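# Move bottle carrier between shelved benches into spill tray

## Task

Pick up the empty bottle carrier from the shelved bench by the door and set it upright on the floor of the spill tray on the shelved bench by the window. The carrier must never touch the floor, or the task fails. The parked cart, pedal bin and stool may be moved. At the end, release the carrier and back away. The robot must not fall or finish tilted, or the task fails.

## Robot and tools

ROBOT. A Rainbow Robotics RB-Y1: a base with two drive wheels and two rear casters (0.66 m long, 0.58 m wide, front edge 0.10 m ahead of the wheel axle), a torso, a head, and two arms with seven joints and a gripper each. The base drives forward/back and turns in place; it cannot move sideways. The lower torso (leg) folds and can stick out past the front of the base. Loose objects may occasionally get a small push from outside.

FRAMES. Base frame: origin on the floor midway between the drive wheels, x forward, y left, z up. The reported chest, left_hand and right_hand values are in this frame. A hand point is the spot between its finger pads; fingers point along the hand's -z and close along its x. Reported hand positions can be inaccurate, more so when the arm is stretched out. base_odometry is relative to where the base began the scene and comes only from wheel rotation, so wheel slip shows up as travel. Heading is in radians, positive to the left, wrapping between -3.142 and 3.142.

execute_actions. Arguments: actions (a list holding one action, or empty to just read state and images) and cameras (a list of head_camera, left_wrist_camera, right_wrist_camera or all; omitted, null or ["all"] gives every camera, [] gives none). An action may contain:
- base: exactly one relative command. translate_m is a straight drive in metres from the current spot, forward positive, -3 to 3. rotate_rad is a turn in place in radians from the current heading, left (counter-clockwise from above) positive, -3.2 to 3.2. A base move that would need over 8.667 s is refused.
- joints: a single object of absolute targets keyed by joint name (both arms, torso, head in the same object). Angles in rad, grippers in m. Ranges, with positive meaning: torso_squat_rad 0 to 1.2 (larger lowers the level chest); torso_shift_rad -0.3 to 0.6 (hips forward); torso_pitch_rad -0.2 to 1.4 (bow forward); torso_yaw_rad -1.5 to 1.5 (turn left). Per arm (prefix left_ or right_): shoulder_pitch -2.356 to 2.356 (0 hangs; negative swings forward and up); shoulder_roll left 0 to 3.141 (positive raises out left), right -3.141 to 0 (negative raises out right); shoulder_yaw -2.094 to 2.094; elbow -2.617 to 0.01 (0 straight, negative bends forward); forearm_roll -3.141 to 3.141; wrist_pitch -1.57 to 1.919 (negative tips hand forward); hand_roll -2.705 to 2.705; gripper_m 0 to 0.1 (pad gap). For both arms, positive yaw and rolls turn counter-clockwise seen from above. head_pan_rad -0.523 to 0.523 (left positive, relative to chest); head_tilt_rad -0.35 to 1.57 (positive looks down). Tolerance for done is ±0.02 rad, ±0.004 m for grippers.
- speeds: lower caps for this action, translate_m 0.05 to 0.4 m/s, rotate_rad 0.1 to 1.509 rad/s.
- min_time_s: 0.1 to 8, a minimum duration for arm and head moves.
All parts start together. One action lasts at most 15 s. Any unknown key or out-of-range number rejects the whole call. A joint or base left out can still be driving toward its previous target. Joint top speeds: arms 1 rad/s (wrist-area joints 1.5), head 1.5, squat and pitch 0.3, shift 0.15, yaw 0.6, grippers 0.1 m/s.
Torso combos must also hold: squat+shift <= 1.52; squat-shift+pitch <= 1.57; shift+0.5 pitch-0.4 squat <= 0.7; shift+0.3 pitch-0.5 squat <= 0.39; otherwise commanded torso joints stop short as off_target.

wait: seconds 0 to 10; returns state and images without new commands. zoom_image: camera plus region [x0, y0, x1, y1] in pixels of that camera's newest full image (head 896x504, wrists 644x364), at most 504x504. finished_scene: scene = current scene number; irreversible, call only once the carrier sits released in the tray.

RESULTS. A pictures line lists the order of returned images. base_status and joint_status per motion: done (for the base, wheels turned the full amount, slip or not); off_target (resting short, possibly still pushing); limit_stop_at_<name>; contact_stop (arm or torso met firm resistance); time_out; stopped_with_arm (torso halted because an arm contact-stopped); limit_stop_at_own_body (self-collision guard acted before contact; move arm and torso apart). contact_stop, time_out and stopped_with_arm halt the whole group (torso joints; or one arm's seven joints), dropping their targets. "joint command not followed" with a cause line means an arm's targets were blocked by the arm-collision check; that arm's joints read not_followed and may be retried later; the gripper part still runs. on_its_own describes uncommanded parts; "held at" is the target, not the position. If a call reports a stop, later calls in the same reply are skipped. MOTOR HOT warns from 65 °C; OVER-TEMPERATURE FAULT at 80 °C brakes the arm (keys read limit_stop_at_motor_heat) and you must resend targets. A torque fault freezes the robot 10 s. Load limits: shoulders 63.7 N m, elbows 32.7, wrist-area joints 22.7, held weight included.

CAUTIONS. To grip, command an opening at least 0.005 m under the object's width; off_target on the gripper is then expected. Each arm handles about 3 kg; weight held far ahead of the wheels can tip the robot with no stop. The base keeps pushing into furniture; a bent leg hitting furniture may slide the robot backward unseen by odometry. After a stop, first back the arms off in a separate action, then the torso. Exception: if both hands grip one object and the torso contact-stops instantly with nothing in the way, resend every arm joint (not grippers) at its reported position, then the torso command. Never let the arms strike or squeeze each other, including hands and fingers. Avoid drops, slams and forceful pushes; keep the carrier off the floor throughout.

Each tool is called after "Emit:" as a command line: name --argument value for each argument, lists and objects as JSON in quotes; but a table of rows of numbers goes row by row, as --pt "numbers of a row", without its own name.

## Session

Emit:
execute_actions --actions '[{"joints":{"head_tilt_rad":0.25,"torso_yaw_rad":1.0}}]' --cameras '["head_camera"]'

Emit:
execute_actions --actions '[{"joints":{"head_pan_rad":0.5,"torso_yaw_rad":1.5}}]' --cameras '["head_camera"]'

Emit:
execute_actions --actions '[{"joints":{"head_pan_rad":-0.5,"torso_yaw_rad":-0.5}}]' --cameras '["head_camera"]'

Emit:
execute_actions --actions '[{"joints":{"torso_yaw_rad":-1.5}}]' --cameras '["head_camera"]'

Scene clock: 2.50 s.
base_odometry: x=+0.000 y=+0.000 heading=+0.000 (m, m, rad; odometry frame)
base_status: not commanded
joint_positions: torso_squat_rad=+0.350 torso_shift_rad=-0.001 torso_pitch_rad=+0.000 torso_yaw_rad=+1.000 left_shoulder_pitch_rad=+0.001 left_shoulder_roll_rad=+0.038 left_shoulder_yaw_rad=-0.032 left_elbow_rad=-0.137 left_forearm_roll_rad=+0.044 left_wrist_pitch_rad=+0.041 left_hand_roll_rad=+0.033 left_gripper_m=+0.101 right_shoulder_pitch_rad=-0.045 right_shoulder_roll_rad=-0.024 right_shoulder_yaw_rad=-0.021 right_elbow_rad=-0.238 right_forearm_roll_rad=-0.038 right_wrist_pitch_rad=-0.051 right_hand_roll_rad=+0.004 right_gripper_m=+0.100 head_pan_rad=+0.000 head_tilt_rad=+0.250
joint_status: all done
chest: x=-0.2285 y=-0.0006 z=+1.2474 quat_wxyz=(+0.878, +0.001, +0.000, +0.479) (m; base frame)
left_hand: x=-0.4058 y=+0.1815 z=+0.5648 quat_wxyz=(+0.866, +0.037, -0.035, +0.498) (m; base frame)
right_hand: x=+0.0588 y=+0.0047 z=+0.5807 quat_wxyz=(+0.874, +0.071, -0.151, +0.457) (m; base frame)
pictures: head_camera
camera_calibration (this result's frames):
head_camera: T_world_to_cam=[[0.852131, -0.522202, 0.0343225, 0.143069], [-0.0720191, -0.181977, -0.980662, 1.46135], [0.518349, 0.833181, -0.192676, 0.31842], [0, 0, 0, 1]] pos_world=[-0.181721, 0.0753413, 1.48954]
Images, in order (width x height): head_camera 896x504.

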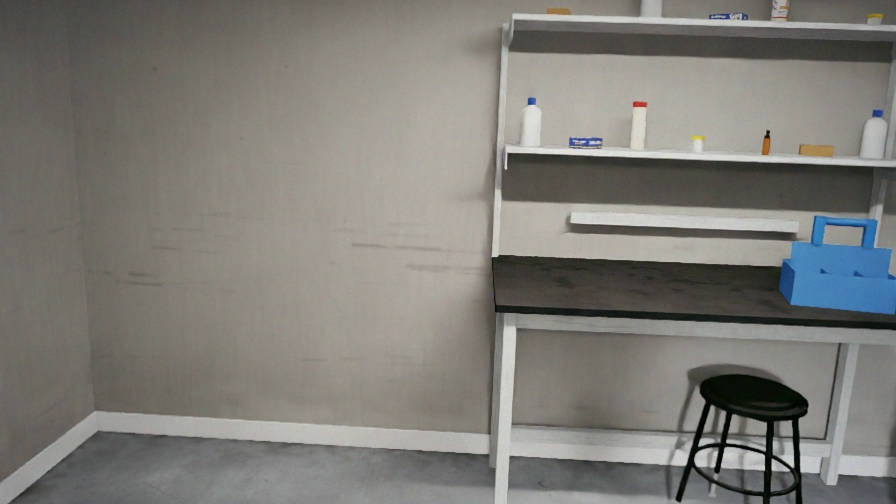

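Scene clock: 3.50 s.
base_odometry: x=+0.000 y=+0.000 heading=+0.000 (m, m, rad; odometry frame)
base_status: not commanded
joint_positions: torso_squat_rad=+0.350 torso_shift_rad=-0.001 torso_pitch_rad=+0.000 torso_yaw_rad=+1.150 left_shoulder_pitch_rad=+0.001 left_shoulder_roll_rad=+0.038 left_shoulder_yaw_rad=-0.032 left_elbow_rad=-0.137 left_forearm_roll_rad=+0.044 left_wrist_pitch_rad=+0.041 left_hand_roll_rad=+0.033 left_gripper_m=+0.101 right_shoulder_pitch_rad=-0.045 right_shoulder_roll_rad=-0.024 right_shoulder_yaw_rad=-0.021 right_elbow_rad=-0.238 right_forearm_roll_rad=-0.038 right_wrist_pitch_rad=-0.051 right_hand_roll_rad=+0.004 right_gripper_m=+0.100 head_pan_rad=+0.500 head_tilt_rad=+0.250
joint_status: torso_yaw_rad limit_stop_at_own_body (moved +0.150 of +0.500); the others done
on_its_own: torso_yaw_rad is held at +1.150, not at your +1.500, since a limit_stop_at_own_body
chest: x=-0.2285 y=-0.0005 z=+1.2474 quat_wxyz=(+0.839, +0.000, +0.000, +0.544) (m; base frame)
left_hand: x=-0.4310 y=+0.1526 z=+0.5647 quat_wxyz=(+0.826, +0.040, -0.032, +0.562) (m; base frame)
right_hand: x=+0.0549 y=+0.0479 z=+0.5808 quat_wxyz=(+0.837, +0.082, -0.145, +0.521) (m; base frame)
pictures: head_camera
camera_calibration (this result's frames):
head_camera: T_world_to_cam=[[0.99429, 0.100764, 0.0351153, 0.164422], [0.0537109, -0.188245, -0.980652, 1.48914], [-0.0922045, 0.976939, -0.192582, 0.181653], [0, 0, 0, 1]] pos_world=[-0.226718, 0.086292, 1.48954]
Images, in order (width x height): head_camera 896x504.

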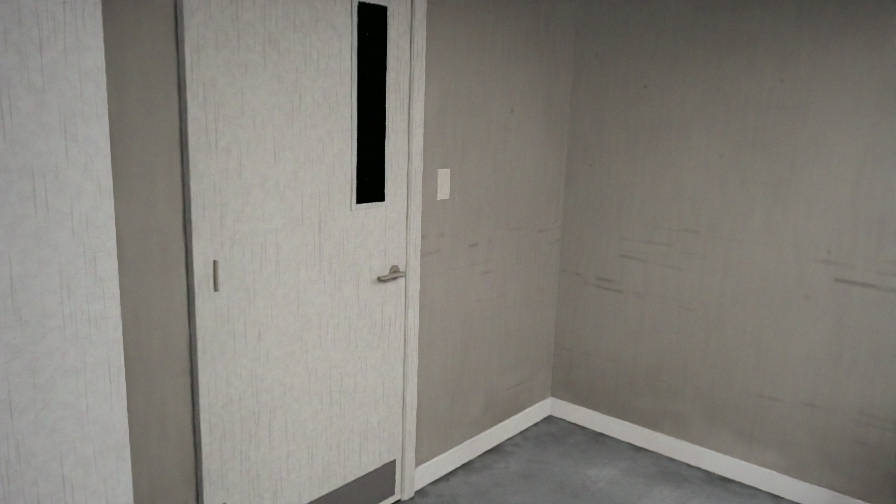

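not run: a stop came earlier in this reply.

not run: a stop came earlier in this reply.

Emit:
execute_actions --actions '[{"base":{"translate_m":1.6},"joints":{"head_pan_rad":0,"torso_yaw_rad":0,"head_tilt_rad":0.5}}]' --cameras '[]'

Emit:
execute_actions --actions '[{"base":{"rotate_rad":0.93}}]' --cameras '["head_camera"]'

Emit:
execute_actions --actions '[{"base":{"translate_m":0.3},"joints":{"left_shoulder_pitch_rad":-0.9,"left_elbow_rad":-0.9,"left_wrist_pitch_rad":0.22,"torso_yaw_rad":0.2,"head_pan_rad":-0.2}}]' --cameras '["head_camera"]'

Scene clock: 9.20 s.
base_odometry: x=+1.600 y=+0.000 heading=+0.000 (m, m, rad; odometry frame)
base_status: done
joint_positions: torso_squat_rad=+0.350 torso_shift_rad=-0.001 torso_pitch_rad=+0.000 torso_yaw_rad=+0.000 left_shoulder_pitch_rad=+0.001 left_shoulder_roll_rad=+0.039 left_shoulder_yaw_rad=-0.032 left_elbow_rad=-0.137 left_forearm_roll_rad=+0.044 left_wrist_pitch_rad=+0.041 left_hand_roll_rad=+0.033 left_gripper_m=+0.101 right_shoulder_pitch_rad=-0.045 right_shoulder_roll_rad=-0.024 right_shoulder_yaw_rad=-0.021 right_elbow_rad=-0.238 right_forearm_roll_rad=-0.038 right_wrist_pitch_rad=-0.051 right_hand_roll_rad=+0.004 right_gripper_m=+0.100 head_pan_rad=+0.000 head_tilt_rad=+0.500
joint_status: all done
chest: x=-0.2285 y=-0.0005 z=+1.2474 quat_wxyz=(+1.000, +0.001, +0.000, +0.000) (m; base frame)
left_hand: x=-0.1717 y=+0.2475 z=+0.5649 quat_wxyz=(+0.998, +0.016, -0.048, +0.022) (m; base frame)
right_hand: x=-0.0695 y=-0.2389 z=+0.5804 quat_wxyz=(+0.986, -0.010, -0.165, -0.018) (m; base frame)
pictures: none
No camera images: the call's "cameras" was empty. Leave "cameras" out to get every camera's image.

Scene clock: 12.30 s.
base_odometry: x=+1.600 y=+0.000 heading=+0.930 (m, m, rad; odometry frame)
base_status: done
joint_positions: torso_squat_rad=+0.350 torso_shift_rad=-0.001 torso_pitch_rad=+0.000 torso_yaw_rad=+0.000 left_shoulder_pitch_rad=+0.001 left_shoulder_roll_rad=+0.039 left_shoulder_yaw_rad=-0.032 left_elbow_rad=-0.137 left_forearm_roll_rad=+0.044 left_wrist_pitch_rad=+0.041 left_hand_roll_rad=+0.033 left_gripper_m=+0.101 right_shoulder_pitch_rad=-0.045 right_shoulder_roll_rad=-0.024 right_shoulder_yaw_rad=-0.021 right_elbow_rad=-0.238 right_forearm_roll_rad=-0.038 right_wrist_pitch_rad=-0.051 right_hand_roll_rad=+0.004 right_gripper_m=+0.100 head_pan_rad=+0.000 head_tilt_rad=+0.500
joint_status: not commanded
chest: x=-0.2285 y=-0.0006 z=+1.2474 quat_wxyz=(+1.000, +0.001, +0.000, +0.000) (m; base frame)
left_hand: x=-0.1717 y=+0.2475 z=+0.5649 quat_wxyz=(+0.998, +0.016, -0.048, +0.022) (m; base frame)
right_hand: x=-0.0695 y=-0.2389 z=+0.5804 quat_wxyz=(+0.986, -0.010, -0.165, -0.018) (m; base frame)
pictures: head_camera
camera_calibration (this result's frames):
head_camera: T_world_to_cam=[[0.029414, -0.999196, 0.027249, -0.0352801], [-0.429572, -0.0372512, -0.902264, 1.27151], [0.902553, 0.0148338, -0.430323, 0.751224], [0, 0, 0, 1]] pos_world=[-0.130775, 0.000970145, 1.47147]
Images, in order (width x height): head_camera 896x504.

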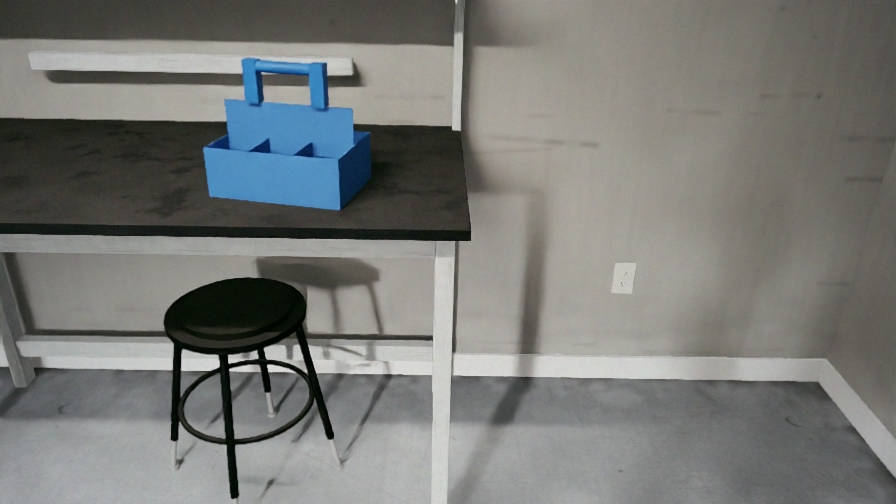

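Scene clock: 14.50 s.
base_odometry: x=+1.779 y=+0.240 heading=+0.930 (m, m, rad; odometry frame)
base_status: done
joint_positions: torso_squat_rad=+0.350 torso_shift_rad=-0.001 torso_pitch_rad=+0.000 torso_yaw_rad=+0.200 left_shoulder_pitch_rad=-0.900 left_shoulder_roll_rad=+0.038 left_shoulder_yaw_rad=-0.032 left_elbow_rad=-0.900 left_forearm_roll_rad=+0.044 left_wrist_pitch_rad=+0.220 left_hand_roll_rad=+0.033 left_gripper_m=+0.101 right_shoulder_pitch_rad=-0.045 right_shoulder_roll_rad=-0.024 right_shoulder_yaw_rad=-0.021 right_elbow_rad=-0.238 right_forearm_roll_rad=-0.038 right_wrist_pitch_rad=-0.051 right_hand_roll_rad=+0.004 right_gripper_m=+0.100 head_pan_rad=-0.200 head_tilt_rad=+0.500
joint_status: all done
chest: x=-0.2284 y=-0.0006 z=+1.2474 quat_wxyz=(+0.995, +0.001, +0.000, +0.100) (m; base frame)
left_hand: x=+0.4415 y=+0.1937 z=+1.1665 quat_wxyz=(+0.724, +0.010, -0.687, -0.059) (m; base frame)
right_hand: x=-0.0252 y=-0.2026 z=+0.5805 quat_wxyz=(+0.983, +0.007, -0.166, +0.081) (m; base frame)
pictures: head_camera
camera_calibration (this result's frames):
head_camera: T_world_to_cam=[[0.0293632, -0.999197, 0.0272462, -0.0309063], [-0.429716, -0.0372291, -0.902196, 1.27142], [0.902487, 0.0147832, -0.430464, 0.751643], [0, 0, 0, 1]] pos_world=[-0.131092, 0.00534054, 1.47146]
Images, in order (width x height): head_camera 896x504.

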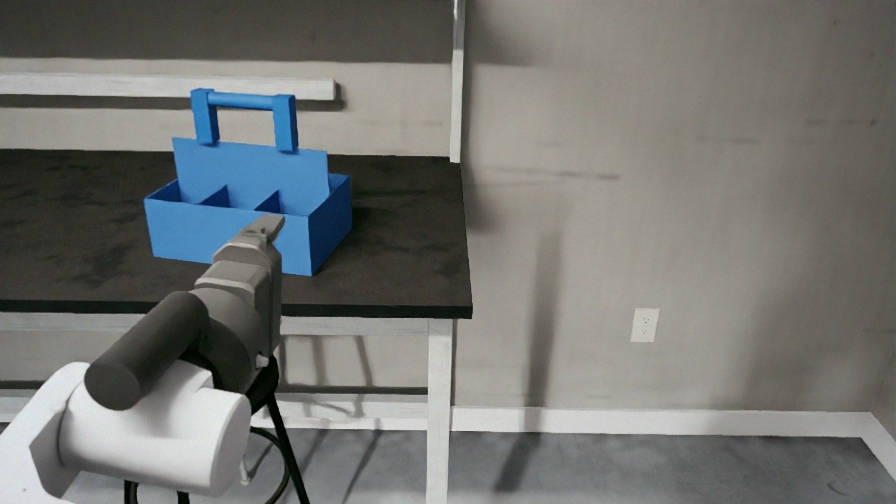

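Emit:
execute_actions --actions '[{"base":{"translate_m":0.3},"joints":{"left_shoulder_roll_rad":0.4,"left_shoulder_yaw_rad":-0.3,"torso_shift_rad":0.3,"right_shoulder_pitch_rad":0.5,"head_pan_rad":0.1}}]' --cameras '["head_camera","left_wrist_camera"]'

Scene clock: 17.43 s.
base_odometry: x=+1.958 y=+0.481 heading=+0.931 (m, m, rad; odometry frame)
base_status: done
joint_positions: torso_squat_rad=+0.350 torso_shift_rad=+0.300 torso_pitch_rad=+0.000 torso_yaw_rad=+0.200 left_shoulder_pitch_rad=-0.900 left_shoulder_roll_rad=+0.400 left_shoulder_yaw_rad=-0.300 left_elbow_rad=-0.900 left_forearm_roll_rad=+0.044 left_wrist_pitch_rad=+0.220 left_hand_roll_rad=+0.033 left_gripper_m=+0.101 right_shoulder_pitch_rad=+0.500 right_shoulder_roll_rad=-0.024 right_shoulder_yaw_rad=-0.021 right_elbow_rad=-0.238 right_forearm_roll_rad=-0.038 right_wrist_pitch_rad=-0.051 right_hand_roll_rad=+0.004 right_gripper_m=+0.100 head_pan_rad=+0.100 head_tilt_rad=+0.500
joint_status: all done
chest: x=-0.0336 y=-0.0005 z=+1.2180 quat_wxyz=(+0.995, +0.001, +0.000, +0.100) (m; base frame)
left_hand: x=+0.6291 y=+0.3330 z=+1.1476 quat_wxyz=(+0.712, +0.200, -0.651, -0.172) (m; base frame)
right_hand: x=-0.2141 y=-0.2734 z=+0.5700 quat_wxyz=(+0.995, -0.038, +0.088, -0.006) (m; base frame)
pictures: head_camera, left_wrist_camera
camera_calibration (this result's frames):
head_camera: T_world_to_cam=[[0.323312, -0.945898, 0.027321, -0.0325362], [-0.399303, -0.162545, -0.902295, 1.32958], [0.85792, 0.280813, -0.430253, 0.561381], [0, 0, 0, 1]] pos_world=[0.0598048, 0.0276973, 1.4421]
left_wrist_camera: T_world_to_cam=[[0.0954078, -0.494516, 0.863916, -0.889972], [-0.645702, -0.691265, -0.324379, 1.03385], [0.757606, -0.526884, -0.385262, 0.228994], [0, 0, 0, 1]] pos_world=[0.578978, 0.395209, 1.19244]
Images, in order (width x height): head_camera 896x504, left_wrist_camera 644x364.

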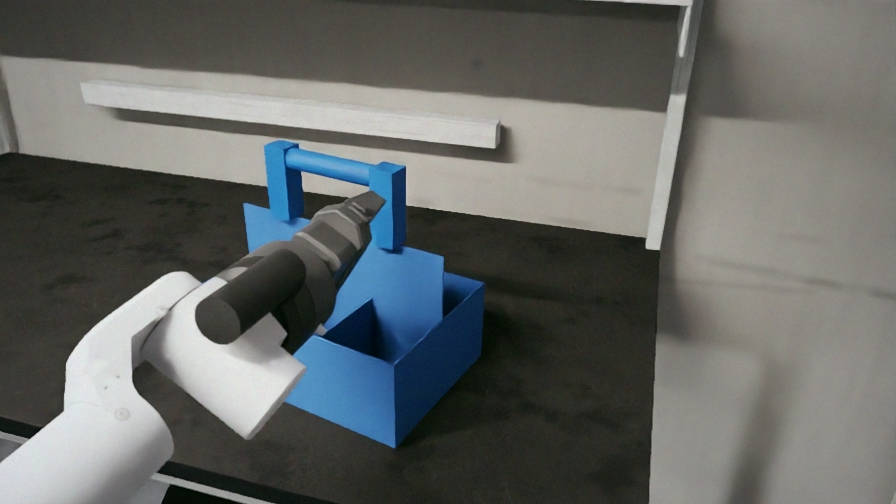

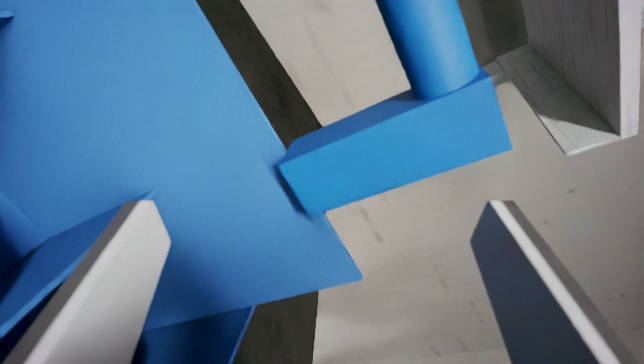

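Emit:
execute_actions --actions '[{"joints":{"left_hand_roll_rad":0.56,"torso_squat_rad":0.12,"torso_yaw_rad":0.29}}]' --cameras '[]'

Emit:
execute_actions --actions '[{"base":{"translate_m":0.1}}]' --cameras '["head_camera","left_wrist_camera"]'

Scene clock: 19.07 s.
base_odometry: x=+1.958 y=+0.481 heading=+0.931 (m, m, rad; odometry frame)
base_status: not commanded
joint_positions: torso_squat_rad=+0.120 torso_shift_rad=+0.300 torso_pitch_rad=+0.000 torso_yaw_rad=+0.290 left_shoulder_pitch_rad=-0.900 left_shoulder_roll_rad=+0.400 left_shoulder_yaw_rad=-0.300 left_elbow_rad=-0.900 left_forearm_roll_rad=+0.044 left_wrist_pitch_rad=+0.220 left_hand_roll_rad=+0.560 left_gripper_m=+0.101 right_shoulder_pitch_rad=+0.500 right_shoulder_roll_rad=-0.024 right_shoulder_yaw_rad=-0.021 right_elbow_rad=-0.238 right_forearm_roll_rad=-0.038 right_wrist_pitch_rad=-0.051 right_hand_roll_rad=+0.004 right_gripper_m=+0.100 head_pan_rad=+0.100 head_tilt_rad=+0.500
joint_status: all done
chest: x=-0.0225 y=-0.0005 z=+1.2538 quat_wxyz=(+0.990, +0.001, +0.000, +0.144) (m; base frame)
left_hand: x=+0.6075 y=+0.3912 z=+1.1834 quat_wxyz=(+0.730, +0.054, -0.679, +0.052) (m; base frame)
right_hand: x=-0.1777 y=-0.2885 z=+0.6058 quat_wxyz=(+0.995, -0.042, +0.086, +0.039) (m; base frame)
pictures: none
No camera images: the call's "cameras" was empty. Leave "cameras" out to get every camera's image.

Scene clock: 20.63 s.
base_odometry: x=+2.018 y=+0.561 heading=+0.931 (m, m, rad; odometry frame)
base_status: done
joint_positions: torso_squat_rad=+0.120 torso_shift_rad=+0.300 torso_pitch_rad=+0.000 torso_yaw_rad=+0.290 left_shoulder_pitch_rad=-0.900 left_shoulder_roll_rad=+0.400 left_shoulder_yaw_rad=-0.300 left_elbow_rad=-0.900 left_forearm_roll_rad=+0.044 left_wrist_pitch_rad=+0.220 left_hand_roll_rad=+0.560 left_gripper_m=+0.101 right_shoulder_pitch_rad=+0.500 right_shoulder_roll_rad=-0.024 right_shoulder_yaw_rad=-0.021 right_elbow_rad=-0.238 right_forearm_roll_rad=-0.038 right_wrist_pitch_rad=-0.051 right_hand_roll_rad=+0.004 right_gripper_m=+0.100 head_pan_rad=+0.100 head_tilt_rad=+0.500
joint_status: not commanded
chest: x=-0.0225 y=-0.0005 z=+1.2538 quat_wxyz=(+0.990, +0.001, +0.000, +0.144) (m; base frame)
left_hand: x=+0.6075 y=+0.3911 z=+1.1835 quat_wxyz=(+0.730, +0.054, -0.679, +0.052) (m; base frame)
right_hand: x=-0.1776 y=-0.2885 z=+0.6058 quat_wxyz=(+0.995, -0.042, +0.086, +0.039) (m; base frame)
pictures: head_camera, left_wrist_camera
camera_calibration (this result's frames):
head_camera: T_world_to_cam=[[0.406949, -0.913041, 0.0273769, -0.0352637], [-0.382922, -0.197728, -0.902372, 1.36674], [0.829315, 0.356736, -0.430088, 0.566493], [0, 0, 0, 1]] pos_world=[0.0679022, 0.0359564, 1.47791]
left_wrist_camera: T_world_to_cam=[[0.0733292, 0.0147447, 0.997199, -1.23373], [-0.539104, -0.840628, 0.0520727, 0.619885], [0.839041, -0.541412, -0.0536937, -0.146412], [0, 0, 0, 1]] pos_world=[0.547497, 0.460015, 1.19014]
Images, in order (width x height): head_camera 896x504, left_wrist_camera 644x364.

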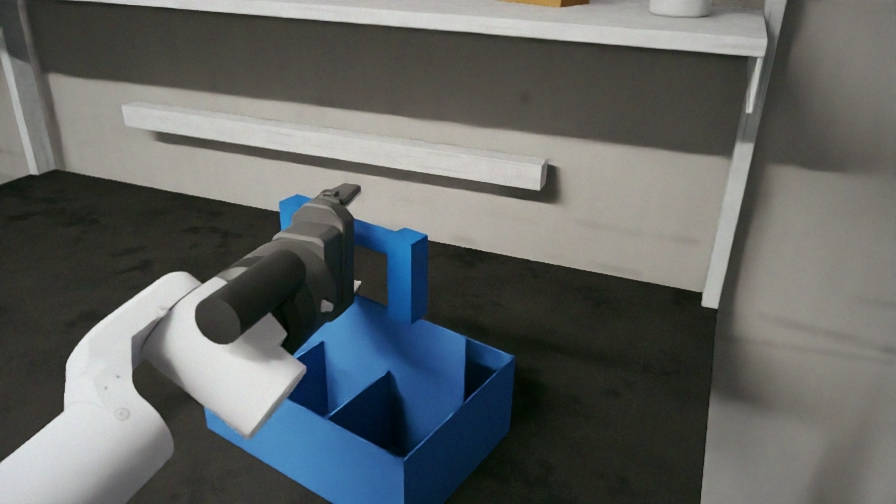

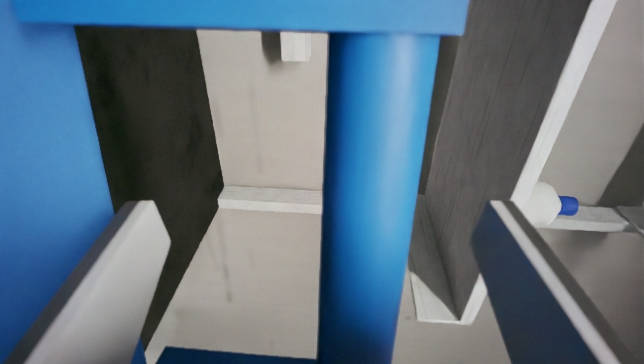

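Emit:
execute_actions --actions '[{"base":{"translate_m":0.02},"joints":{"torso_yaw_rad":0.25}}]' --cameras '[]'

Emit:
execute_actions --actions '[{"joints":{"left_gripper_m":0}}]' --cameras '[]'

Emit:
execute_actions --actions '[{"base":{"translate_m":-0.4},"joints":{"torso_shift_rad":0,"torso_squat_rad":0,"torso_pitch_rad":-0.15}}]' --cameras '[]'

Emit:
execute_actions --actions '[{"base":{"rotate_rad":-3.14},"joints":{"head_pan_rad":-0.25}}]' --cameras '["head_camera"]'

Scene clock: 21.50 s.
base_odometry: x=+2.030 y=+0.577 heading=+0.931 (m, m, rad; odometry frame)
base_status: done
joint_positions: torso_squat_rad=+0.120 torso_shift_rad=+0.300 torso_pitch_rad=+0.000 torso_yaw_rad=+0.250 left_shoulder_pitch_rad=-0.900 left_shoulder_roll_rad=+0.400 left_shoulder_yaw_rad=-0.300 left_elbow_rad=-0.900 left_forearm_roll_rad=+0.044 left_wrist_pitch_rad=+0.220 left_hand_roll_rad=+0.560 left_gripper_m=+0.101 right_shoulder_pitch_rad=+0.500 right_shoulder_roll_rad=-0.024 right_shoulder_yaw_rad=-0.021 right_elbow_rad=-0.238 right_forearm_roll_rad=-0.038 right_wrist_pitch_rad=-0.051 right_hand_roll_rad=+0.004 right_gripper_m=+0.100 head_pan_rad=+0.100 head_tilt_rad=+0.500
joint_status: all done
chest: x=-0.0224 y=-0.0005 z=+1.2538 quat_wxyz=(+0.992, +0.001, +0.000, +0.125) (m; base frame)
left_hand: x=+0.6228 y=+0.3656 z=+1.1833 quat_wxyz=(+0.731, +0.041, -0.680, +0.037) (m; base frame)
right_hand: x=-0.1890 y=-0.2821 z=+0.6058 quat_wxyz=(+0.995, -0.040, +0.087, +0.019) (m; base frame)
pictures: none
No camera images: the call's "cameras" was empty. Leave "cameras" out to get every camera's image.

Scene clock: 23.00 s.
base_odometry: x=+2.030 y=+0.577 heading=+0.931 (m, m, rad; odometry frame)
base_status: not commanded
joint_positions: torso_squat_rad=+0.120 torso_shift_rad=+0.300 torso_pitch_rad=-0.001 torso_yaw_rad=+0.250 left_shoulder_pitch_rad=-0.906 left_shoulder_roll_rad=+0.402 left_shoulder_yaw_rad=-0.298 left_elbow_rad=-0.903 left_forearm_roll_rad=+0.043 left_wrist_pitch_rad=+0.219 left_hand_roll_rad=+0.560 left_gripper_m=+0.026 right_shoulder_pitch_rad=+0.500 right_shoulder_roll_rad=-0.024 right_shoulder_yaw_rad=-0.021 right_elbow_rad=-0.238 right_forearm_roll_rad=-0.038 right_wrist_pitch_rad=-0.051 right_hand_roll_rad=+0.004 right_gripper_m=+0.100 head_pan_rad=+0.100 head_tilt_rad=+0.500
joint_status: left_gripper_m off_target (ended at +0.026, target +0.000)
chest: x=-0.0231 y=-0.0007 z=+1.2539 quat_wxyz=(+0.992, +0.001, -0.001, +0.125) (m; base frame)
left_hand: x=+0.6231 y=+0.3650 z=+1.1906 quat_wxyz=(+0.727, +0.041, -0.684, +0.036) (m; base frame)
right_hand: x=-0.1889 y=-0.2820 z=+0.6055 quat_wxyz=(+0.995, -0.040, +0.086, +0.019) (m; base frame)
pictures: none
No camera images: the call's "cameras" was empty. Leave "cameras" out to get every camera's image.

Scene clock: 25.87 s.
base_odometry: x=+1.791 y=+0.256 heading=+0.933 (m, m, rad; odometry frame)
base_status: done
joint_positions: torso_squat_rad=+0.000 torso_shift_rad=+0.000 torso_pitch_rad=-0.150 torso_yaw_rad=+0.250 left_shoulder_pitch_rad=-0.899 left_shoulder_roll_rad=+0.400 left_shoulder_yaw_rad=-0.300 left_elbow_rad=-0.900 left_forearm_roll_rad=+0.044 left_wrist_pitch_rad=+0.220 left_hand_roll_rad=+0.560 left_gripper_m=+0.026 right_shoulder_pitch_rad=+0.500 right_shoulder_roll_rad=-0.024 right_shoulder_yaw_rad=-0.021 right_elbow_rad=-0.238 right_forearm_roll_rad=-0.038 right_wrist_pitch_rad=-0.051 right_hand_roll_rad=+0.004 right_gripper_m=+0.100 head_pan_rad=+0.100 head_tilt_rad=+0.500
joint_status: all done
chest: x=-0.2743 y=-0.0005 z=+1.2864 quat_wxyz=(+0.989, -0.009, -0.074, +0.124) (m; base frame)
left_hand: x=+0.3742 y=+0.3658 z=+1.3128 quat_wxyz=(+0.679, +0.038, -0.732, +0.040) (m; base frame)
right_hand: x=-0.3421 y=-0.2821 z=+0.6208 quat_wxyz=(+0.999, -0.042, +0.012, +0.016) (m; base frame)
pictures: none
No camera images: the call's "cameras" was empty. Leave "cameras" out to get every camera's image.

Scene clock: 31.37 s.
base_odometry: x=+1.791 y=+0.256 heading=-2.206 (m, m, rad; odometry frame)
base_status: done
joint_positions: torso_squat_rad=+0.000 torso_shift_rad=+0.000 torso_pitch_rad=-0.150 torso_yaw_rad=+0.250 left_shoulder_pitch_rad=-0.899 left_shoulder_roll_rad=+0.400 left_shoulder_yaw_rad=-0.300 left_elbow_rad=-0.900 left_forearm_roll_rad=+0.044 left_wrist_pitch_rad=+0.220 left_hand_roll_rad=+0.560 left_gripper_m=+0.026 right_shoulder_pitch_rad=+0.500 right_shoulder_roll_rad=-0.024 right_shoulder_yaw_rad=-0.021 right_elbow_rad=-0.238 right_forearm_roll_rad=-0.038 right_wrist_pitch_rad=-0.051 right_hand_roll_rad=+0.004 right_gripper_m=+0.100 head_pan_rad=-0.250 head_tilt_rad=+0.500
joint_status: all done
chest: x=-0.2743 y=-0.0005 z=+1.2864 quat_wxyz=(+0.989, -0.009, -0.074, +0.124) (m; base frame)
left_hand: x=+0.3741 y=+0.3658 z=+1.3128 quat_wxyz=(+0.679, +0.038, -0.732, +0.040) (m; base frame)
right_hand: x=-0.3421 y=-0.2822 z=+0.6208 quat_wxyz=(+0.999, -0.042, +0.012, +0.016) (m; base frame)
pictures: head_camera
camera_calibration (this result's frames):
head_camera: T_world_to_cam=[[0.0249504, -0.999194, 0.0314461, -0.0360979], [-0.289878, -0.0373357, -0.956335, 1.39482], [0.956738, 0.0147454, -0.290576, 0.645037], [0, 0, 0, 1]] pos_world=[-0.211903, 0.00649653, 1.52248]
Images, in order (width x height): head_camera 896x504.

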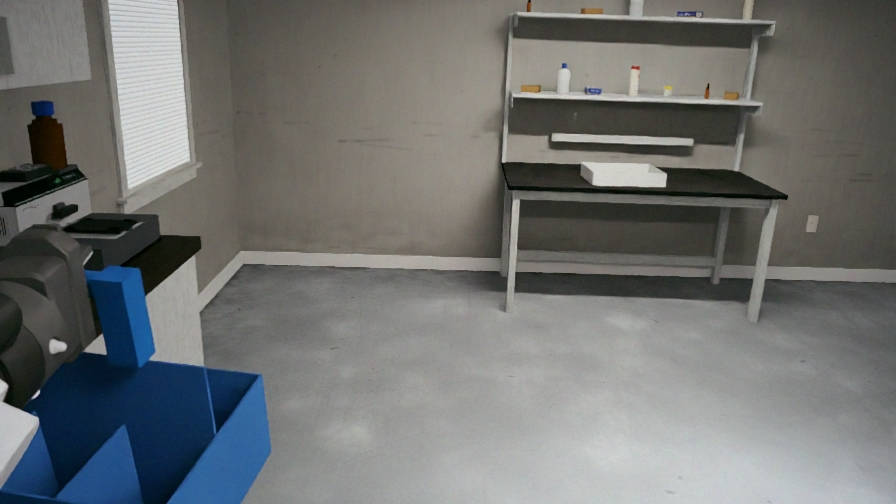

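Emit:
execute_actions --actions '[{"base":{"rotate_rad":-0.48}}]' --cameras '[]'

Emit:
execute_actions --actions '[{"base":{"translate_m":3.0}}]' --cameras '[]'

Emit:
execute_actions --actions '[{"base":{"rotate_rad":0.43},"joints":{"head_pan_rad":-0.2,"torso_yaw_rad":0.5,"head_tilt_rad":0.7,"torso_pitch_rad":0}}]' --cameras '["head_camera"]'

Scene clock: 33.77 s.
base_odometry: x=+1.791 y=+0.256 heading=-2.686 (m, m, rad; odometry frame)
base_status: done
joint_positions: torso_squat_rad=+0.000 torso_shift_rad=+0.000 torso_pitch_rad=-0.150 torso_yaw_rad=+0.250 left_shoulder_pitch_rad=-0.899 left_shoulder_roll_rad=+0.400 left_shoulder_yaw_rad=-0.300 left_elbow_rad=-0.900 left_forearm_roll_rad=+0.044 left_wrist_pitch_rad=+0.220 left_hand_roll_rad=+0.560 left_gripper_m=+0.026 right_shoulder_pitch_rad=+0.500 right_shoulder_roll_rad=-0.024 right_shoulder_yaw_rad=-0.021 right_elbow_rad=-0.238 right_forearm_roll_rad=-0.038 right_wrist_pitch_rad=-0.051 right_hand_roll_rad=+0.004 right_gripper_m=+0.100 head_pan_rad=-0.250 head_tilt_rad=+0.500
joint_status: not commanded
chest: x=-0.2743 y=-0.0005 z=+1.2864 quat_wxyz=(+0.989, -0.009, -0.074, +0.124) (m; base frame)
left_hand: x=+0.3741 y=+0.3659 z=+1.3127 quat_wxyz=(+0.679, +0.038, -0.732, +0.040) (m; base frame)
right_hand: x=-0.3421 y=-0.2822 z=+0.6208 quat_wxyz=(+0.999, -0.042, +0.012, +0.016) (m; base frame)
pictures: none
No camera images: the call's "cameras" was empty. Leave "cameras" out to get every camera's image.

Scene clock: 43.03 s.
base_odometry: x=-0.903 y=-1.062 heading=-2.687 (m, m, rad; odometry frame)
base_status: done
joint_positions: torso_squat_rad=+0.000 torso_shift_rad=+0.000 torso_pitch_rad=-0.150 torso_yaw_rad=+0.250 left_shoulder_pitch_rad=-0.899 left_shoulder_roll_rad=+0.400 left_shoulder_yaw_rad=-0.300 left_elbow_rad=-0.900 left_forearm_roll_rad=+0.044 left_wrist_pitch_rad=+0.220 left_hand_roll_rad=+0.560 left_gripper_m=+0.026 right_shoulder_pitch_rad=+0.500 right_shoulder_roll_rad=-0.024 right_shoulder_yaw_rad=-0.021 right_elbow_rad=-0.238 right_forearm_roll_rad=-0.038 right_wrist_pitch_rad=-0.051 right_hand_roll_rad=+0.004 right_gripper_m=+0.100 head_pan_rad=-0.250 head_tilt_rad=+0.500
joint_status: not commanded
chest: x=-0.2741 y=-0.0005 z=+1.2865 quat_wxyz=(+0.989, -0.009, -0.074, +0.124) (m; base frame)
left_hand: x=+0.3743 y=+0.3658 z=+1.3125 quat_wxyz=(+0.679, +0.038, -0.732, +0.040) (m; base frame)
right_hand: x=-0.3420 y=-0.2821 z=+0.6208 quat_wxyz=(+0.999, -0.042, +0.012, +0.016) (m; base frame)
pictures: none
No camera images: the call's "cameras" was empty. Leave "cameras" out to get every camera's image.

Scene clock: 45.57 s.
base_odometry: x=-0.903 y=-1.062 heading=-2.257 (m, m, rad; odometry frame)
base_status: done
joint_positions: torso_squat_rad=+0.000 torso_shift_rad=+0.000 torso_pitch_rad=+0.000 torso_yaw_rad=+0.500 left_shoulder_pitch_rad=-0.899 left_shoulder_roll_rad=+0.400 left_shoulder_yaw_rad=-0.300 left_elbow_rad=-0.899 left_forearm_roll_rad=+0.044 left_wrist_pitch_rad=+0.220 left_hand_roll_rad=+0.560 left_gripper_m=+0.026 right_shoulder_pitch_rad=+0.500 right_shoulder_roll_rad=-0.024 right_shoulder_yaw_rad=-0.021 right_elbow_rad=-0.238 right_forearm_roll_rad=-0.038 right_wrist_pitch_rad=-0.051 right_hand_roll_rad=+0.004 right_gripper_m=+0.100 head_pan_rad=-0.200 head_tilt_rad=+0.700
joint_status: all done
chest: x=-0.2279 y=-0.0005 z=+1.2899 quat_wxyz=(+0.969, +0.001, +0.000, +0.247) (m; base frame)
left_hand: x=+0.3064 y=+0.5141 z=+1.2189 quat_wxyz=(+0.721, +0.125, -0.669, +0.129) (m; base frame)
right_hand: x=-0.3194 y=-0.3146 z=+0.6418 quat_wxyz=(+0.985, -0.051, +0.081, +0.143) (m; base frame)
pictures: head_camera
camera_calibration (this result's frames):
head_camera: T_world_to_cam=[[0.328173, -0.944384, 0.021002, 0.0453326], [-0.562238, -0.213147, -0.799035, 1.1296], [0.759073, 0.250413, -0.600917, 0.993223], [0, 0, 0, 1]] pos_world=[-0.133702, 0.0348655, 1.49848]
Images, in order (width x height): head_camera 896x504.

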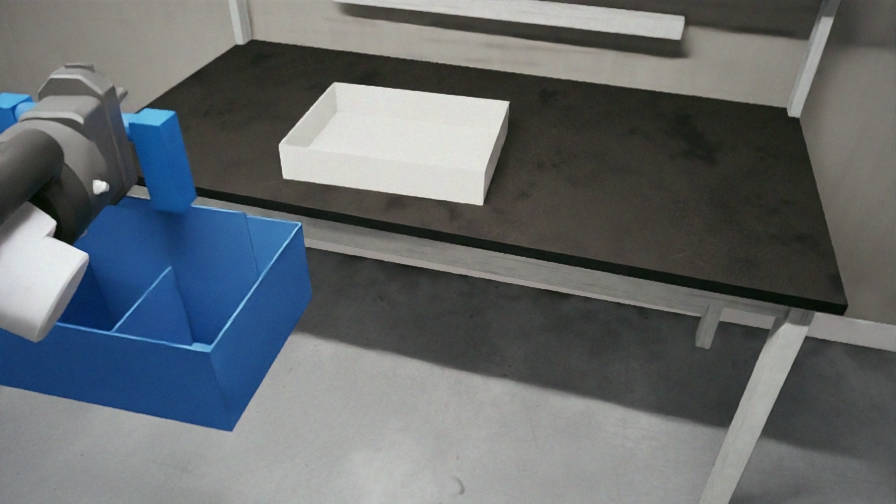

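Emit:
execute_actions --actions '[{"base":{"translate_m":0.52},"joints":{"torso_shift_rad":0.3,"head_pan_rad":0.2,"head_tilt_rad":0.9}}]' --cameras '["head_camera"]'

Scene clock: 49.20 s.
base_odometry: x=-1.233 y=-1.464 heading=-2.257 (m, m, rad; odometry frame)
base_status: done
joint_positions: torso_squat_rad=+0.000 torso_shift_rad=+0.300 torso_pitch_rad=+0.000 torso_yaw_rad=+0.500 left_shoulder_pitch_rad=-0.899 left_shoulder_roll_rad=+0.400 left_shoulder_yaw_rad=-0.300 left_elbow_rad=-0.900 left_forearm_roll_rad=+0.044 left_wrist_pitch_rad=+0.220 left_hand_roll_rad=+0.560 left_gripper_m=+0.026 right_shoulder_pitch_rad=+0.500 right_shoulder_roll_rad=-0.024 right_shoulder_yaw_rad=-0.021 right_elbow_rad=-0.238 right_forearm_roll_rad=-0.038 right_wrist_pitch_rad=-0.051 right_hand_roll_rad=+0.004 right_gripper_m=+0.100 head_pan_rad=+0.200 head_tilt_rad=+0.900
joint_status: all done
chest: x=-0.0209 y=-0.0005 z=+1.2586 quat_wxyz=(+0.969, +0.001, +0.000, +0.247) (m; base frame)
left_hand: x=+0.5134 y=+0.5140 z=+1.1875 quat_wxyz=(+0.721, +0.125, -0.669, +0.128) (m; base frame)
right_hand: x=-0.1126 y=-0.3145 z=+0.6106 quat_wxyz=(+0.985, -0.051, +0.081, +0.143) (m; base frame)
pictures: head_camera
camera_calibration (this result's frames):
head_camera: T_world_to_cam=[[0.672851, -0.739651, 0.0137179, -0.0127993], [-0.54693, -0.50985, -0.664018, 1.02699], [0.498136, 0.439282, -0.747591, 1.02895], [0, 0, 0, 1]] pos_world=[0.0577441, 0.0621419, 1.45135]
Images, in order (width x height): head_camera 896x504.

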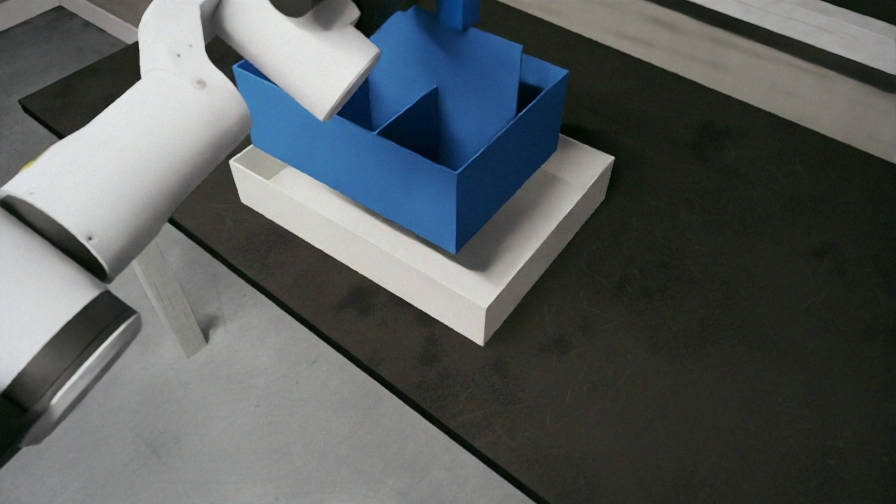

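Lower partway with a slight rightward yaw.

Emit:
execute_actions --actions '[{"joints":{"torso_squat_rad":0.35,"torso_yaw_rad":0.45}}]' --cameras '["head_camera"]'

Scene clock: 51.23 s.
base_odometry: x=-1.233 y=-1.464 heading=-2.257 (m, m, rad; odometry frame)
base_status: not commanded
joint_positions: torso_squat_rad=+0.350 torso_shift_rad=+0.300 torso_pitch_rad=+0.000 torso_yaw_rad=+0.450 left_shoulder_pitch_rad=-0.899 left_shoulder_roll_rad=+0.400 left_shoulder_yaw_rad=-0.300 left_elbow_rad=-0.900 left_forearm_roll_rad=+0.044 left_wrist_pitch_rad=+0.220 left_hand_roll_rad=+0.560 left_gripper_m=+0.026 right_shoulder_pitch_rad=+0.500 right_shoulder_roll_rad=-0.024 right_shoulder_yaw_rad=-0.021 right_elbow_rad=-0.238 right_forearm_roll_rad=-0.038 right_wrist_pitch_rad=-0.051 right_hand_roll_rad=+0.004 right_gripper_m=+0.100 head_pan_rad=+0.200 head_tilt_rad=+0.900
joint_status: all done
chest: x=-0.0337 y=-0.0005 z=+1.2181 quat_wxyz=(+0.975, +0.001, +0.000, +0.223) (m; base frame)
left_hand: x=+0.5257 y=+0.4867 z=+1.1472 quat_wxyz=(+0.724, +0.108, -0.672, +0.110) (m; base frame)
right_hand: x=-0.1407 y=-0.3096 z=+0.5700 quat_wxyz=(+0.988, -0.049, +0.082, +0.118) (m; base frame)
pictures: head_camera
camera_calibration (this result's frames):
head_camera: T_world_to_cam=[[0.635109, -0.772296, 0.0139495, -0.00524214], [-0.571459, -0.481945, -0.664202, 0.992541], [0.519684, 0.41387, -0.747423, 1.00551], [0, 0, 0, 1]] pos_world=[0.0479783, 0.0581514, 1.41086]
Images, in order (width x height): head_camera 896x504.

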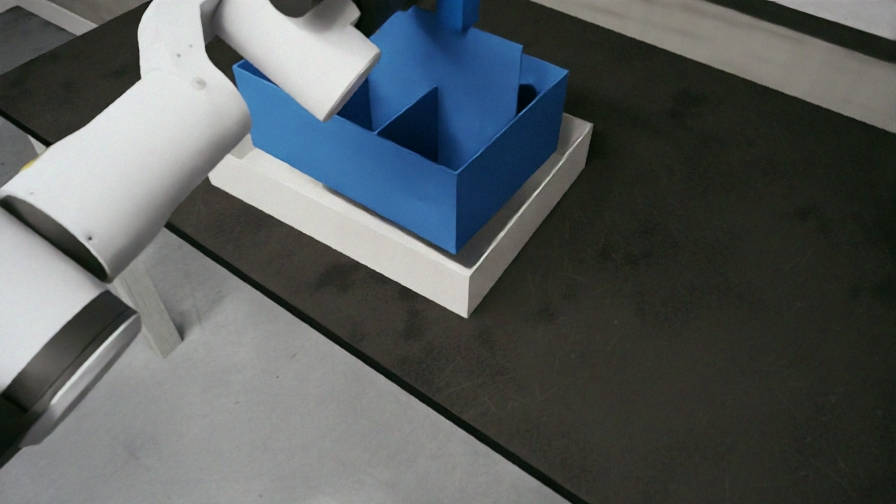

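Too near the front-right corner; adjust.

Emit:
execute_actions --actions '[{"base":{"translate_m":0.09},"joints":{"torso_yaw_rad":0.51}}]' --cameras '[]'

Emit:
execute_actions --actions '[{"joints":{"torso_squat_rad":0.62}}]' --cameras '["head_camera"]'

Scene clock: 52.63 s.
base_odometry: x=-1.290 y=-1.534 heading=-2.256 (m, m, rad; odometry frame)
base_status: done
joint_positions: torso_squat_rad=+0.350 torso_shift_rad=+0.300 torso_pitch_rad=+0.000 torso_yaw_rad=+0.510 left_shoulder_pitch_rad=-0.899 left_shoulder_roll_rad=+0.400 left_shoulder_yaw_rad=-0.300 left_elbow_rad=-0.900 left_forearm_roll_rad=+0.044 left_wrist_pitch_rad=+0.220 left_hand_roll_rad=+0.560 left_gripper_m=+0.026 right_shoulder_pitch_rad=+0.500 right_shoulder_roll_rad=-0.024 right_shoulder_yaw_rad=-0.021 right_elbow_rad=-0.238 right_forearm_roll_rad=-0.038 right_wrist_pitch_rad=-0.051 right_hand_roll_rad=+0.004 right_gripper_m=+0.100 head_pan_rad=+0.200 head_tilt_rad=+0.900
joint_status: all done
chest: x=-0.0335 y=-0.0005 z=+1.2181 quat_wxyz=(+0.968, +0.001, +0.000, +0.252) (m; base frame)
left_hand: x=+0.4957 y=+0.5194 z=+1.1470 quat_wxyz=(+0.721, +0.128, -0.668, +0.132) (m; base frame)
right_hand: x=-0.1220 y=-0.3154 z=+0.5700 quat_wxyz=(+0.984, -0.051, +0.081, +0.148) (m; base frame)
pictures: none
No camera images: the call's "cameras" was empty. Leave "cameras" out to get every camera's image.

Scene clock: 54.33 s.
base_odometry: x=-1.290 y=-1.534 heading=-2.256 (m, m, rad; odometry frame)
base_status: not commanded
joint_positions: torso_squat_rad=+0.620 torso_shift_rad=+0.300 torso_pitch_rad=+0.000 torso_yaw_rad=+0.510 left_shoulder_pitch_rad=-0.899 left_shoulder_roll_rad=+0.400 left_shoulder_yaw_rad=-0.300 left_elbow_rad=-0.900 left_forearm_roll_rad=+0.044 left_wrist_pitch_rad=+0.220 left_hand_roll_rad=+0.560 left_gripper_m=+0.026 right_shoulder_pitch_rad=+0.500 right_shoulder_roll_rad=-0.024 right_shoulder_yaw_rad=-0.021 right_elbow_rad=-0.238 right_forearm_roll_rad=-0.038 right_wrist_pitch_rad=-0.051 right_hand_roll_rad=+0.004 right_gripper_m=+0.100 head_pan_rad=+0.200 head_tilt_rad=+0.900
joint_status: all done
chest: x=-0.0597 y=-0.0005 z=+1.1342 quat_wxyz=(+0.968, +0.001, +0.000, +0.252) (m; base frame)
left_hand: x=+0.4695 y=+0.5194 z=+1.0633 quat_wxyz=(+0.720, +0.128, -0.669, +0.132) (m; base frame)
right_hand: x=-0.1479 y=-0.3154 z=+0.4861 quat_wxyz=(+0.984, -0.051, +0.080, +0.148) (m; base frame)
pictures: head_camera
camera_calibration (this result's frames):
head_camera: T_world_to_cam=[[0.680215, -0.732878, 0.0140421, 0.0150637], [-0.541485, -0.515303, -0.664271, 0.923802], [0.494066, 0.444244, -0.74736, 0.95471], [0, 0, 0, 1]] pos_world=[0.0182891, 0.062954, 1.32696]
Images, in order (width x height): head_camera 896x504.

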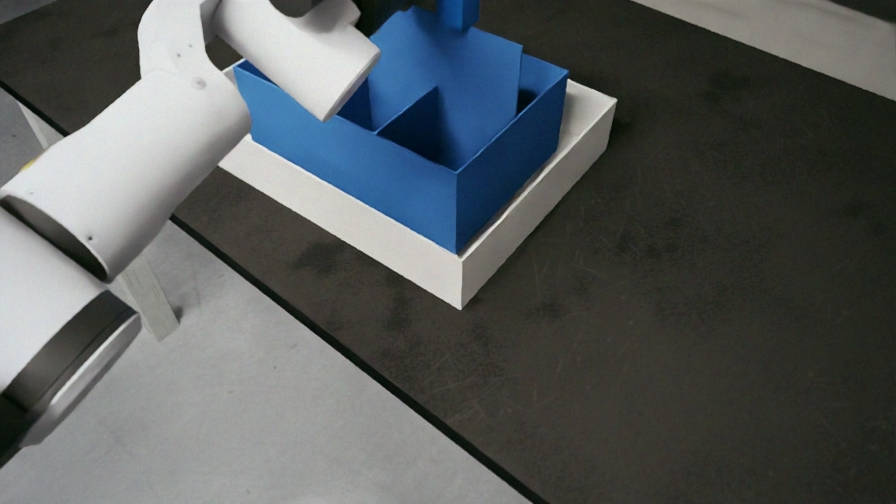

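Not down yet; continue with a bit forward.

Emit:
execute_actions --actions '[{"base":{"translate_m":0.03},"joints":{"torso_squat_rad":0.72}}]' --cameras '["head_camera"]'

Scene clock: 55.67 s.
base_odometry: x=-1.309 y=-1.557 heading=-2.256 (m, m, rad; odometry frame)
base_status: done
joint_positions: torso_squat_rad=+0.695 torso_shift_rad=+0.299 torso_pitch_rad=-0.002 torso_yaw_rad=+0.510 left_shoulder_pitch_rad=-0.906 left_shoulder_roll_rad=+0.402 left_shoulder_yaw_rad=-0.298 left_elbow_rad=-0.903 left_forearm_roll_rad=+0.043 left_wrist_pitch_rad=+0.219 left_hand_roll_rad=+0.560 left_gripper_m=+0.026 right_shoulder_pitch_rad=+0.500 right_shoulder_roll_rad=-0.024 right_shoulder_yaw_rad=-0.021 right_elbow_rad=-0.238 right_forearm_roll_rad=-0.038 right_wrist_pitch_rad=-0.051 right_hand_roll_rad=+0.004 right_gripper_m=+0.100 head_pan_rad=+0.200 head_tilt_rad=+0.900
joint_status: torso_squat_rad contact_stop (moved +0.075 of +0.100)
on_its_own: torso_squat_rad is held at +0.695, not at your +0.720, since a contact_stop
chest: x=-0.0702 y=-0.0008 z=+1.1037 quat_wxyz=(+0.968, +0.001, -0.001, +0.252) (m; base frame)
left_hand: x=+0.4604 y=+0.5188 z=+1.0411 quat_wxyz=(+0.716, +0.129, -0.673, +0.130) (m; base frame)
right_hand: x=-0.1569 y=-0.3152 z=+0.4551 quat_wxyz=(+0.985, -0.051, +0.079, +0.148) (m; base frame)
pictures: head_camera
camera_calibration (this result's frames):
head_camera: T_world_to_cam=[[0.680171, -0.732897, 0.0151123, 0.021253], [-0.539926, -0.514814, -0.665918, 0.899561], [0.49583, 0.444779, -0.745872, 0.935709], [0, 0, 0, 1]] pos_world=[0.00728842, 0.0624991, 1.29663]
Images, in order (width x height): head_camera 896x504.

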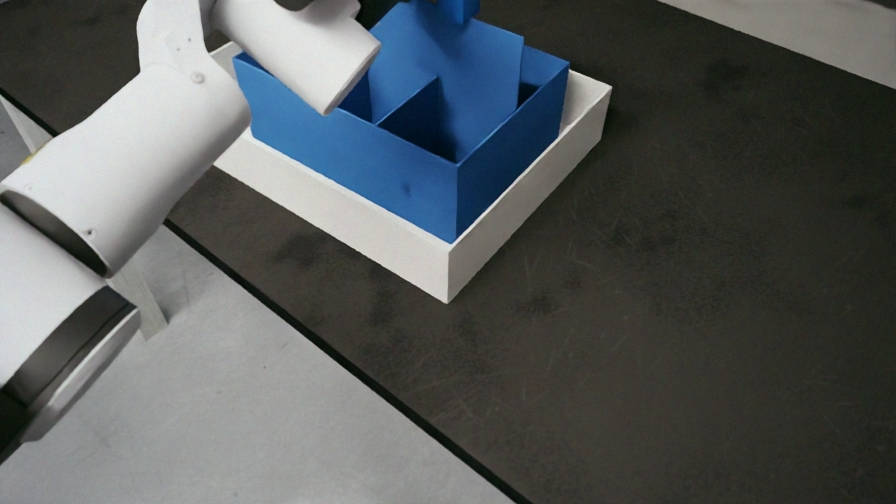

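Emit:
execute_actions --actions '[{"joints":{"left_gripper_m":0.09}}]' --cameras '[]'

Emit:
execute_actions --actions '[{"base":{"translate_m":-0.5},"joints":{"head_tilt_rad":0.5,"head_pan_rad":0}}]' --cameras '["head_camera"]'

Scene clock: 57.10 s.
base_odometry: x=-1.309 y=-1.557 heading=-2.256 (m, m, rad; odometry frame)
base_status: not commanded
joint_positions: torso_squat_rad=+0.695 torso_shift_rad=+0.299 torso_pitch_rad=-0.002 torso_yaw_rad=+0.510 left_shoulder_pitch_rad=-0.900 left_shoulder_roll_rad=+0.400 left_shoulder_yaw_rad=-0.300 left_elbow_rad=-0.900 left_forearm_roll_rad=+0.044 left_wrist_pitch_rad=+0.220 left_hand_roll_rad=+0.560 left_gripper_m=+0.090 right_shoulder_pitch_rad=+0.500 right_shoulder_roll_rad=-0.024 right_shoulder_yaw_rad=-0.021 right_elbow_rad=-0.238 right_forearm_roll_rad=-0.038 right_wrist_pitch_rad=-0.051 right_hand_roll_rad=+0.004 right_gripper_m=+0.100 head_pan_rad=+0.200 head_tilt_rad=+0.900
joint_status: all done
on_its_own: torso_squat_rad is held at +0.695, not at your +0.720, since a contact_stop
chest: x=-0.0700 y=-0.0006 z=+1.1036 quat_wxyz=(+0.968, +0.000, -0.001, +0.252) (m; base frame)
left_hand: x=+0.4595 y=+0.5193 z=+1.0350 quat_wxyz=(+0.719, +0.128, -0.670, +0.132) (m; base frame)
right_hand: x=-0.1570 y=-0.3154 z=+0.4553 quat_wxyz=(+0.984, -0.051, +0.079, +0.148) (m; base frame)
pictures: none
No camera images: the call's "cameras" was empty. Leave "cameras" out to get every camera's image.

Scene clock: 60.07 s.
base_odometry: x=-0.992 y=-1.170 heading=-2.255 (m, m, rad; odometry frame)
base_status: done
joint_positions: torso_squat_rad=+0.695 torso_shift_rad=+0.300 torso_pitch_rad=-0.002 torso_yaw_rad=+0.510 left_shoulder_pitch_rad=-0.900 left_shoulder_roll_rad=+0.400 left_shoulder_yaw_rad=-0.300 left_elbow_rad=-0.900 left_forearm_roll_rad=+0.044 left_wrist_pitch_rad=+0.220 left_hand_roll_rad=+0.560 left_gripper_m=+0.090 right_shoulder_pitch_rad=+0.500 right_shoulder_roll_rad=-0.024 right_shoulder_yaw_rad=-0.021 right_elbow_rad=-0.238 right_forearm_roll_rad=-0.038 right_wrist_pitch_rad=-0.051 right_hand_roll_rad=+0.004 right_gripper_m=+0.100 head_pan_rad=+0.000 head_tilt_rad=+0.500
joint_status: all done
on_its_own: torso_squat_rad is held at +0.695, not at your +0.720, since a contact_stop
chest: x=-0.0699 y=-0.0006 z=+1.1036 quat_wxyz=(+0.968, +0.000, -0.001, +0.252) (m; base frame)
left_hand: x=+0.4596 y=+0.5192 z=+1.0346 quat_wxyz=(+0.719, +0.128, -0.670, +0.132) (m; base frame)
right_hand: x=-0.1571 y=-0.3154 z=+0.4553 quat_wxyz=(+0.984, -0.051, +0.080, +0.148) (m; base frame)
pictures: head_camera
camera_calibration (this result's frames):
head_camera: T_world_to_cam=[[0.513382, -0.857695, 0.0282411, -0.00322737], [-0.354718, -0.242056, -0.903097, 1.21593], [0.781418, 0.453616, -0.428507, 0.53603], [0, 0, 0, 1]] pos_world=[0.0141059, 0.0484033, 1.32789]
Images, in order (width x height): head_camera 896x504.

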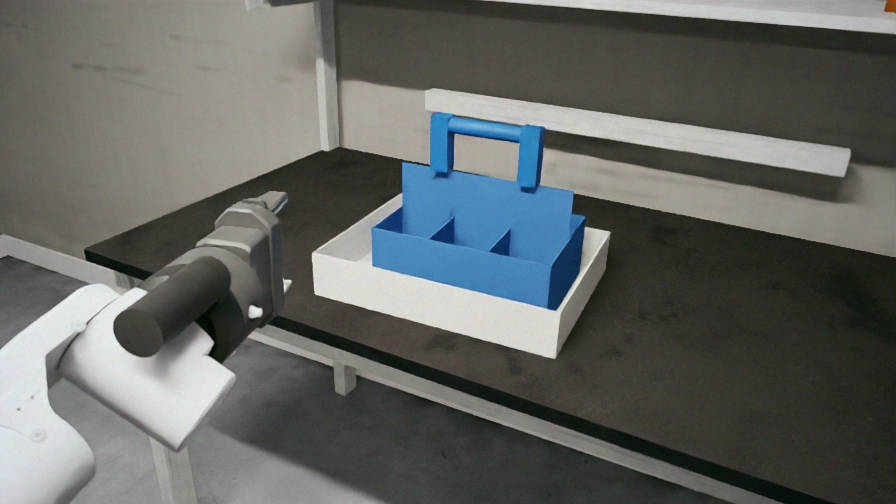

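Emit:
finished_scene --scene 2

The scene is finished: the task was done.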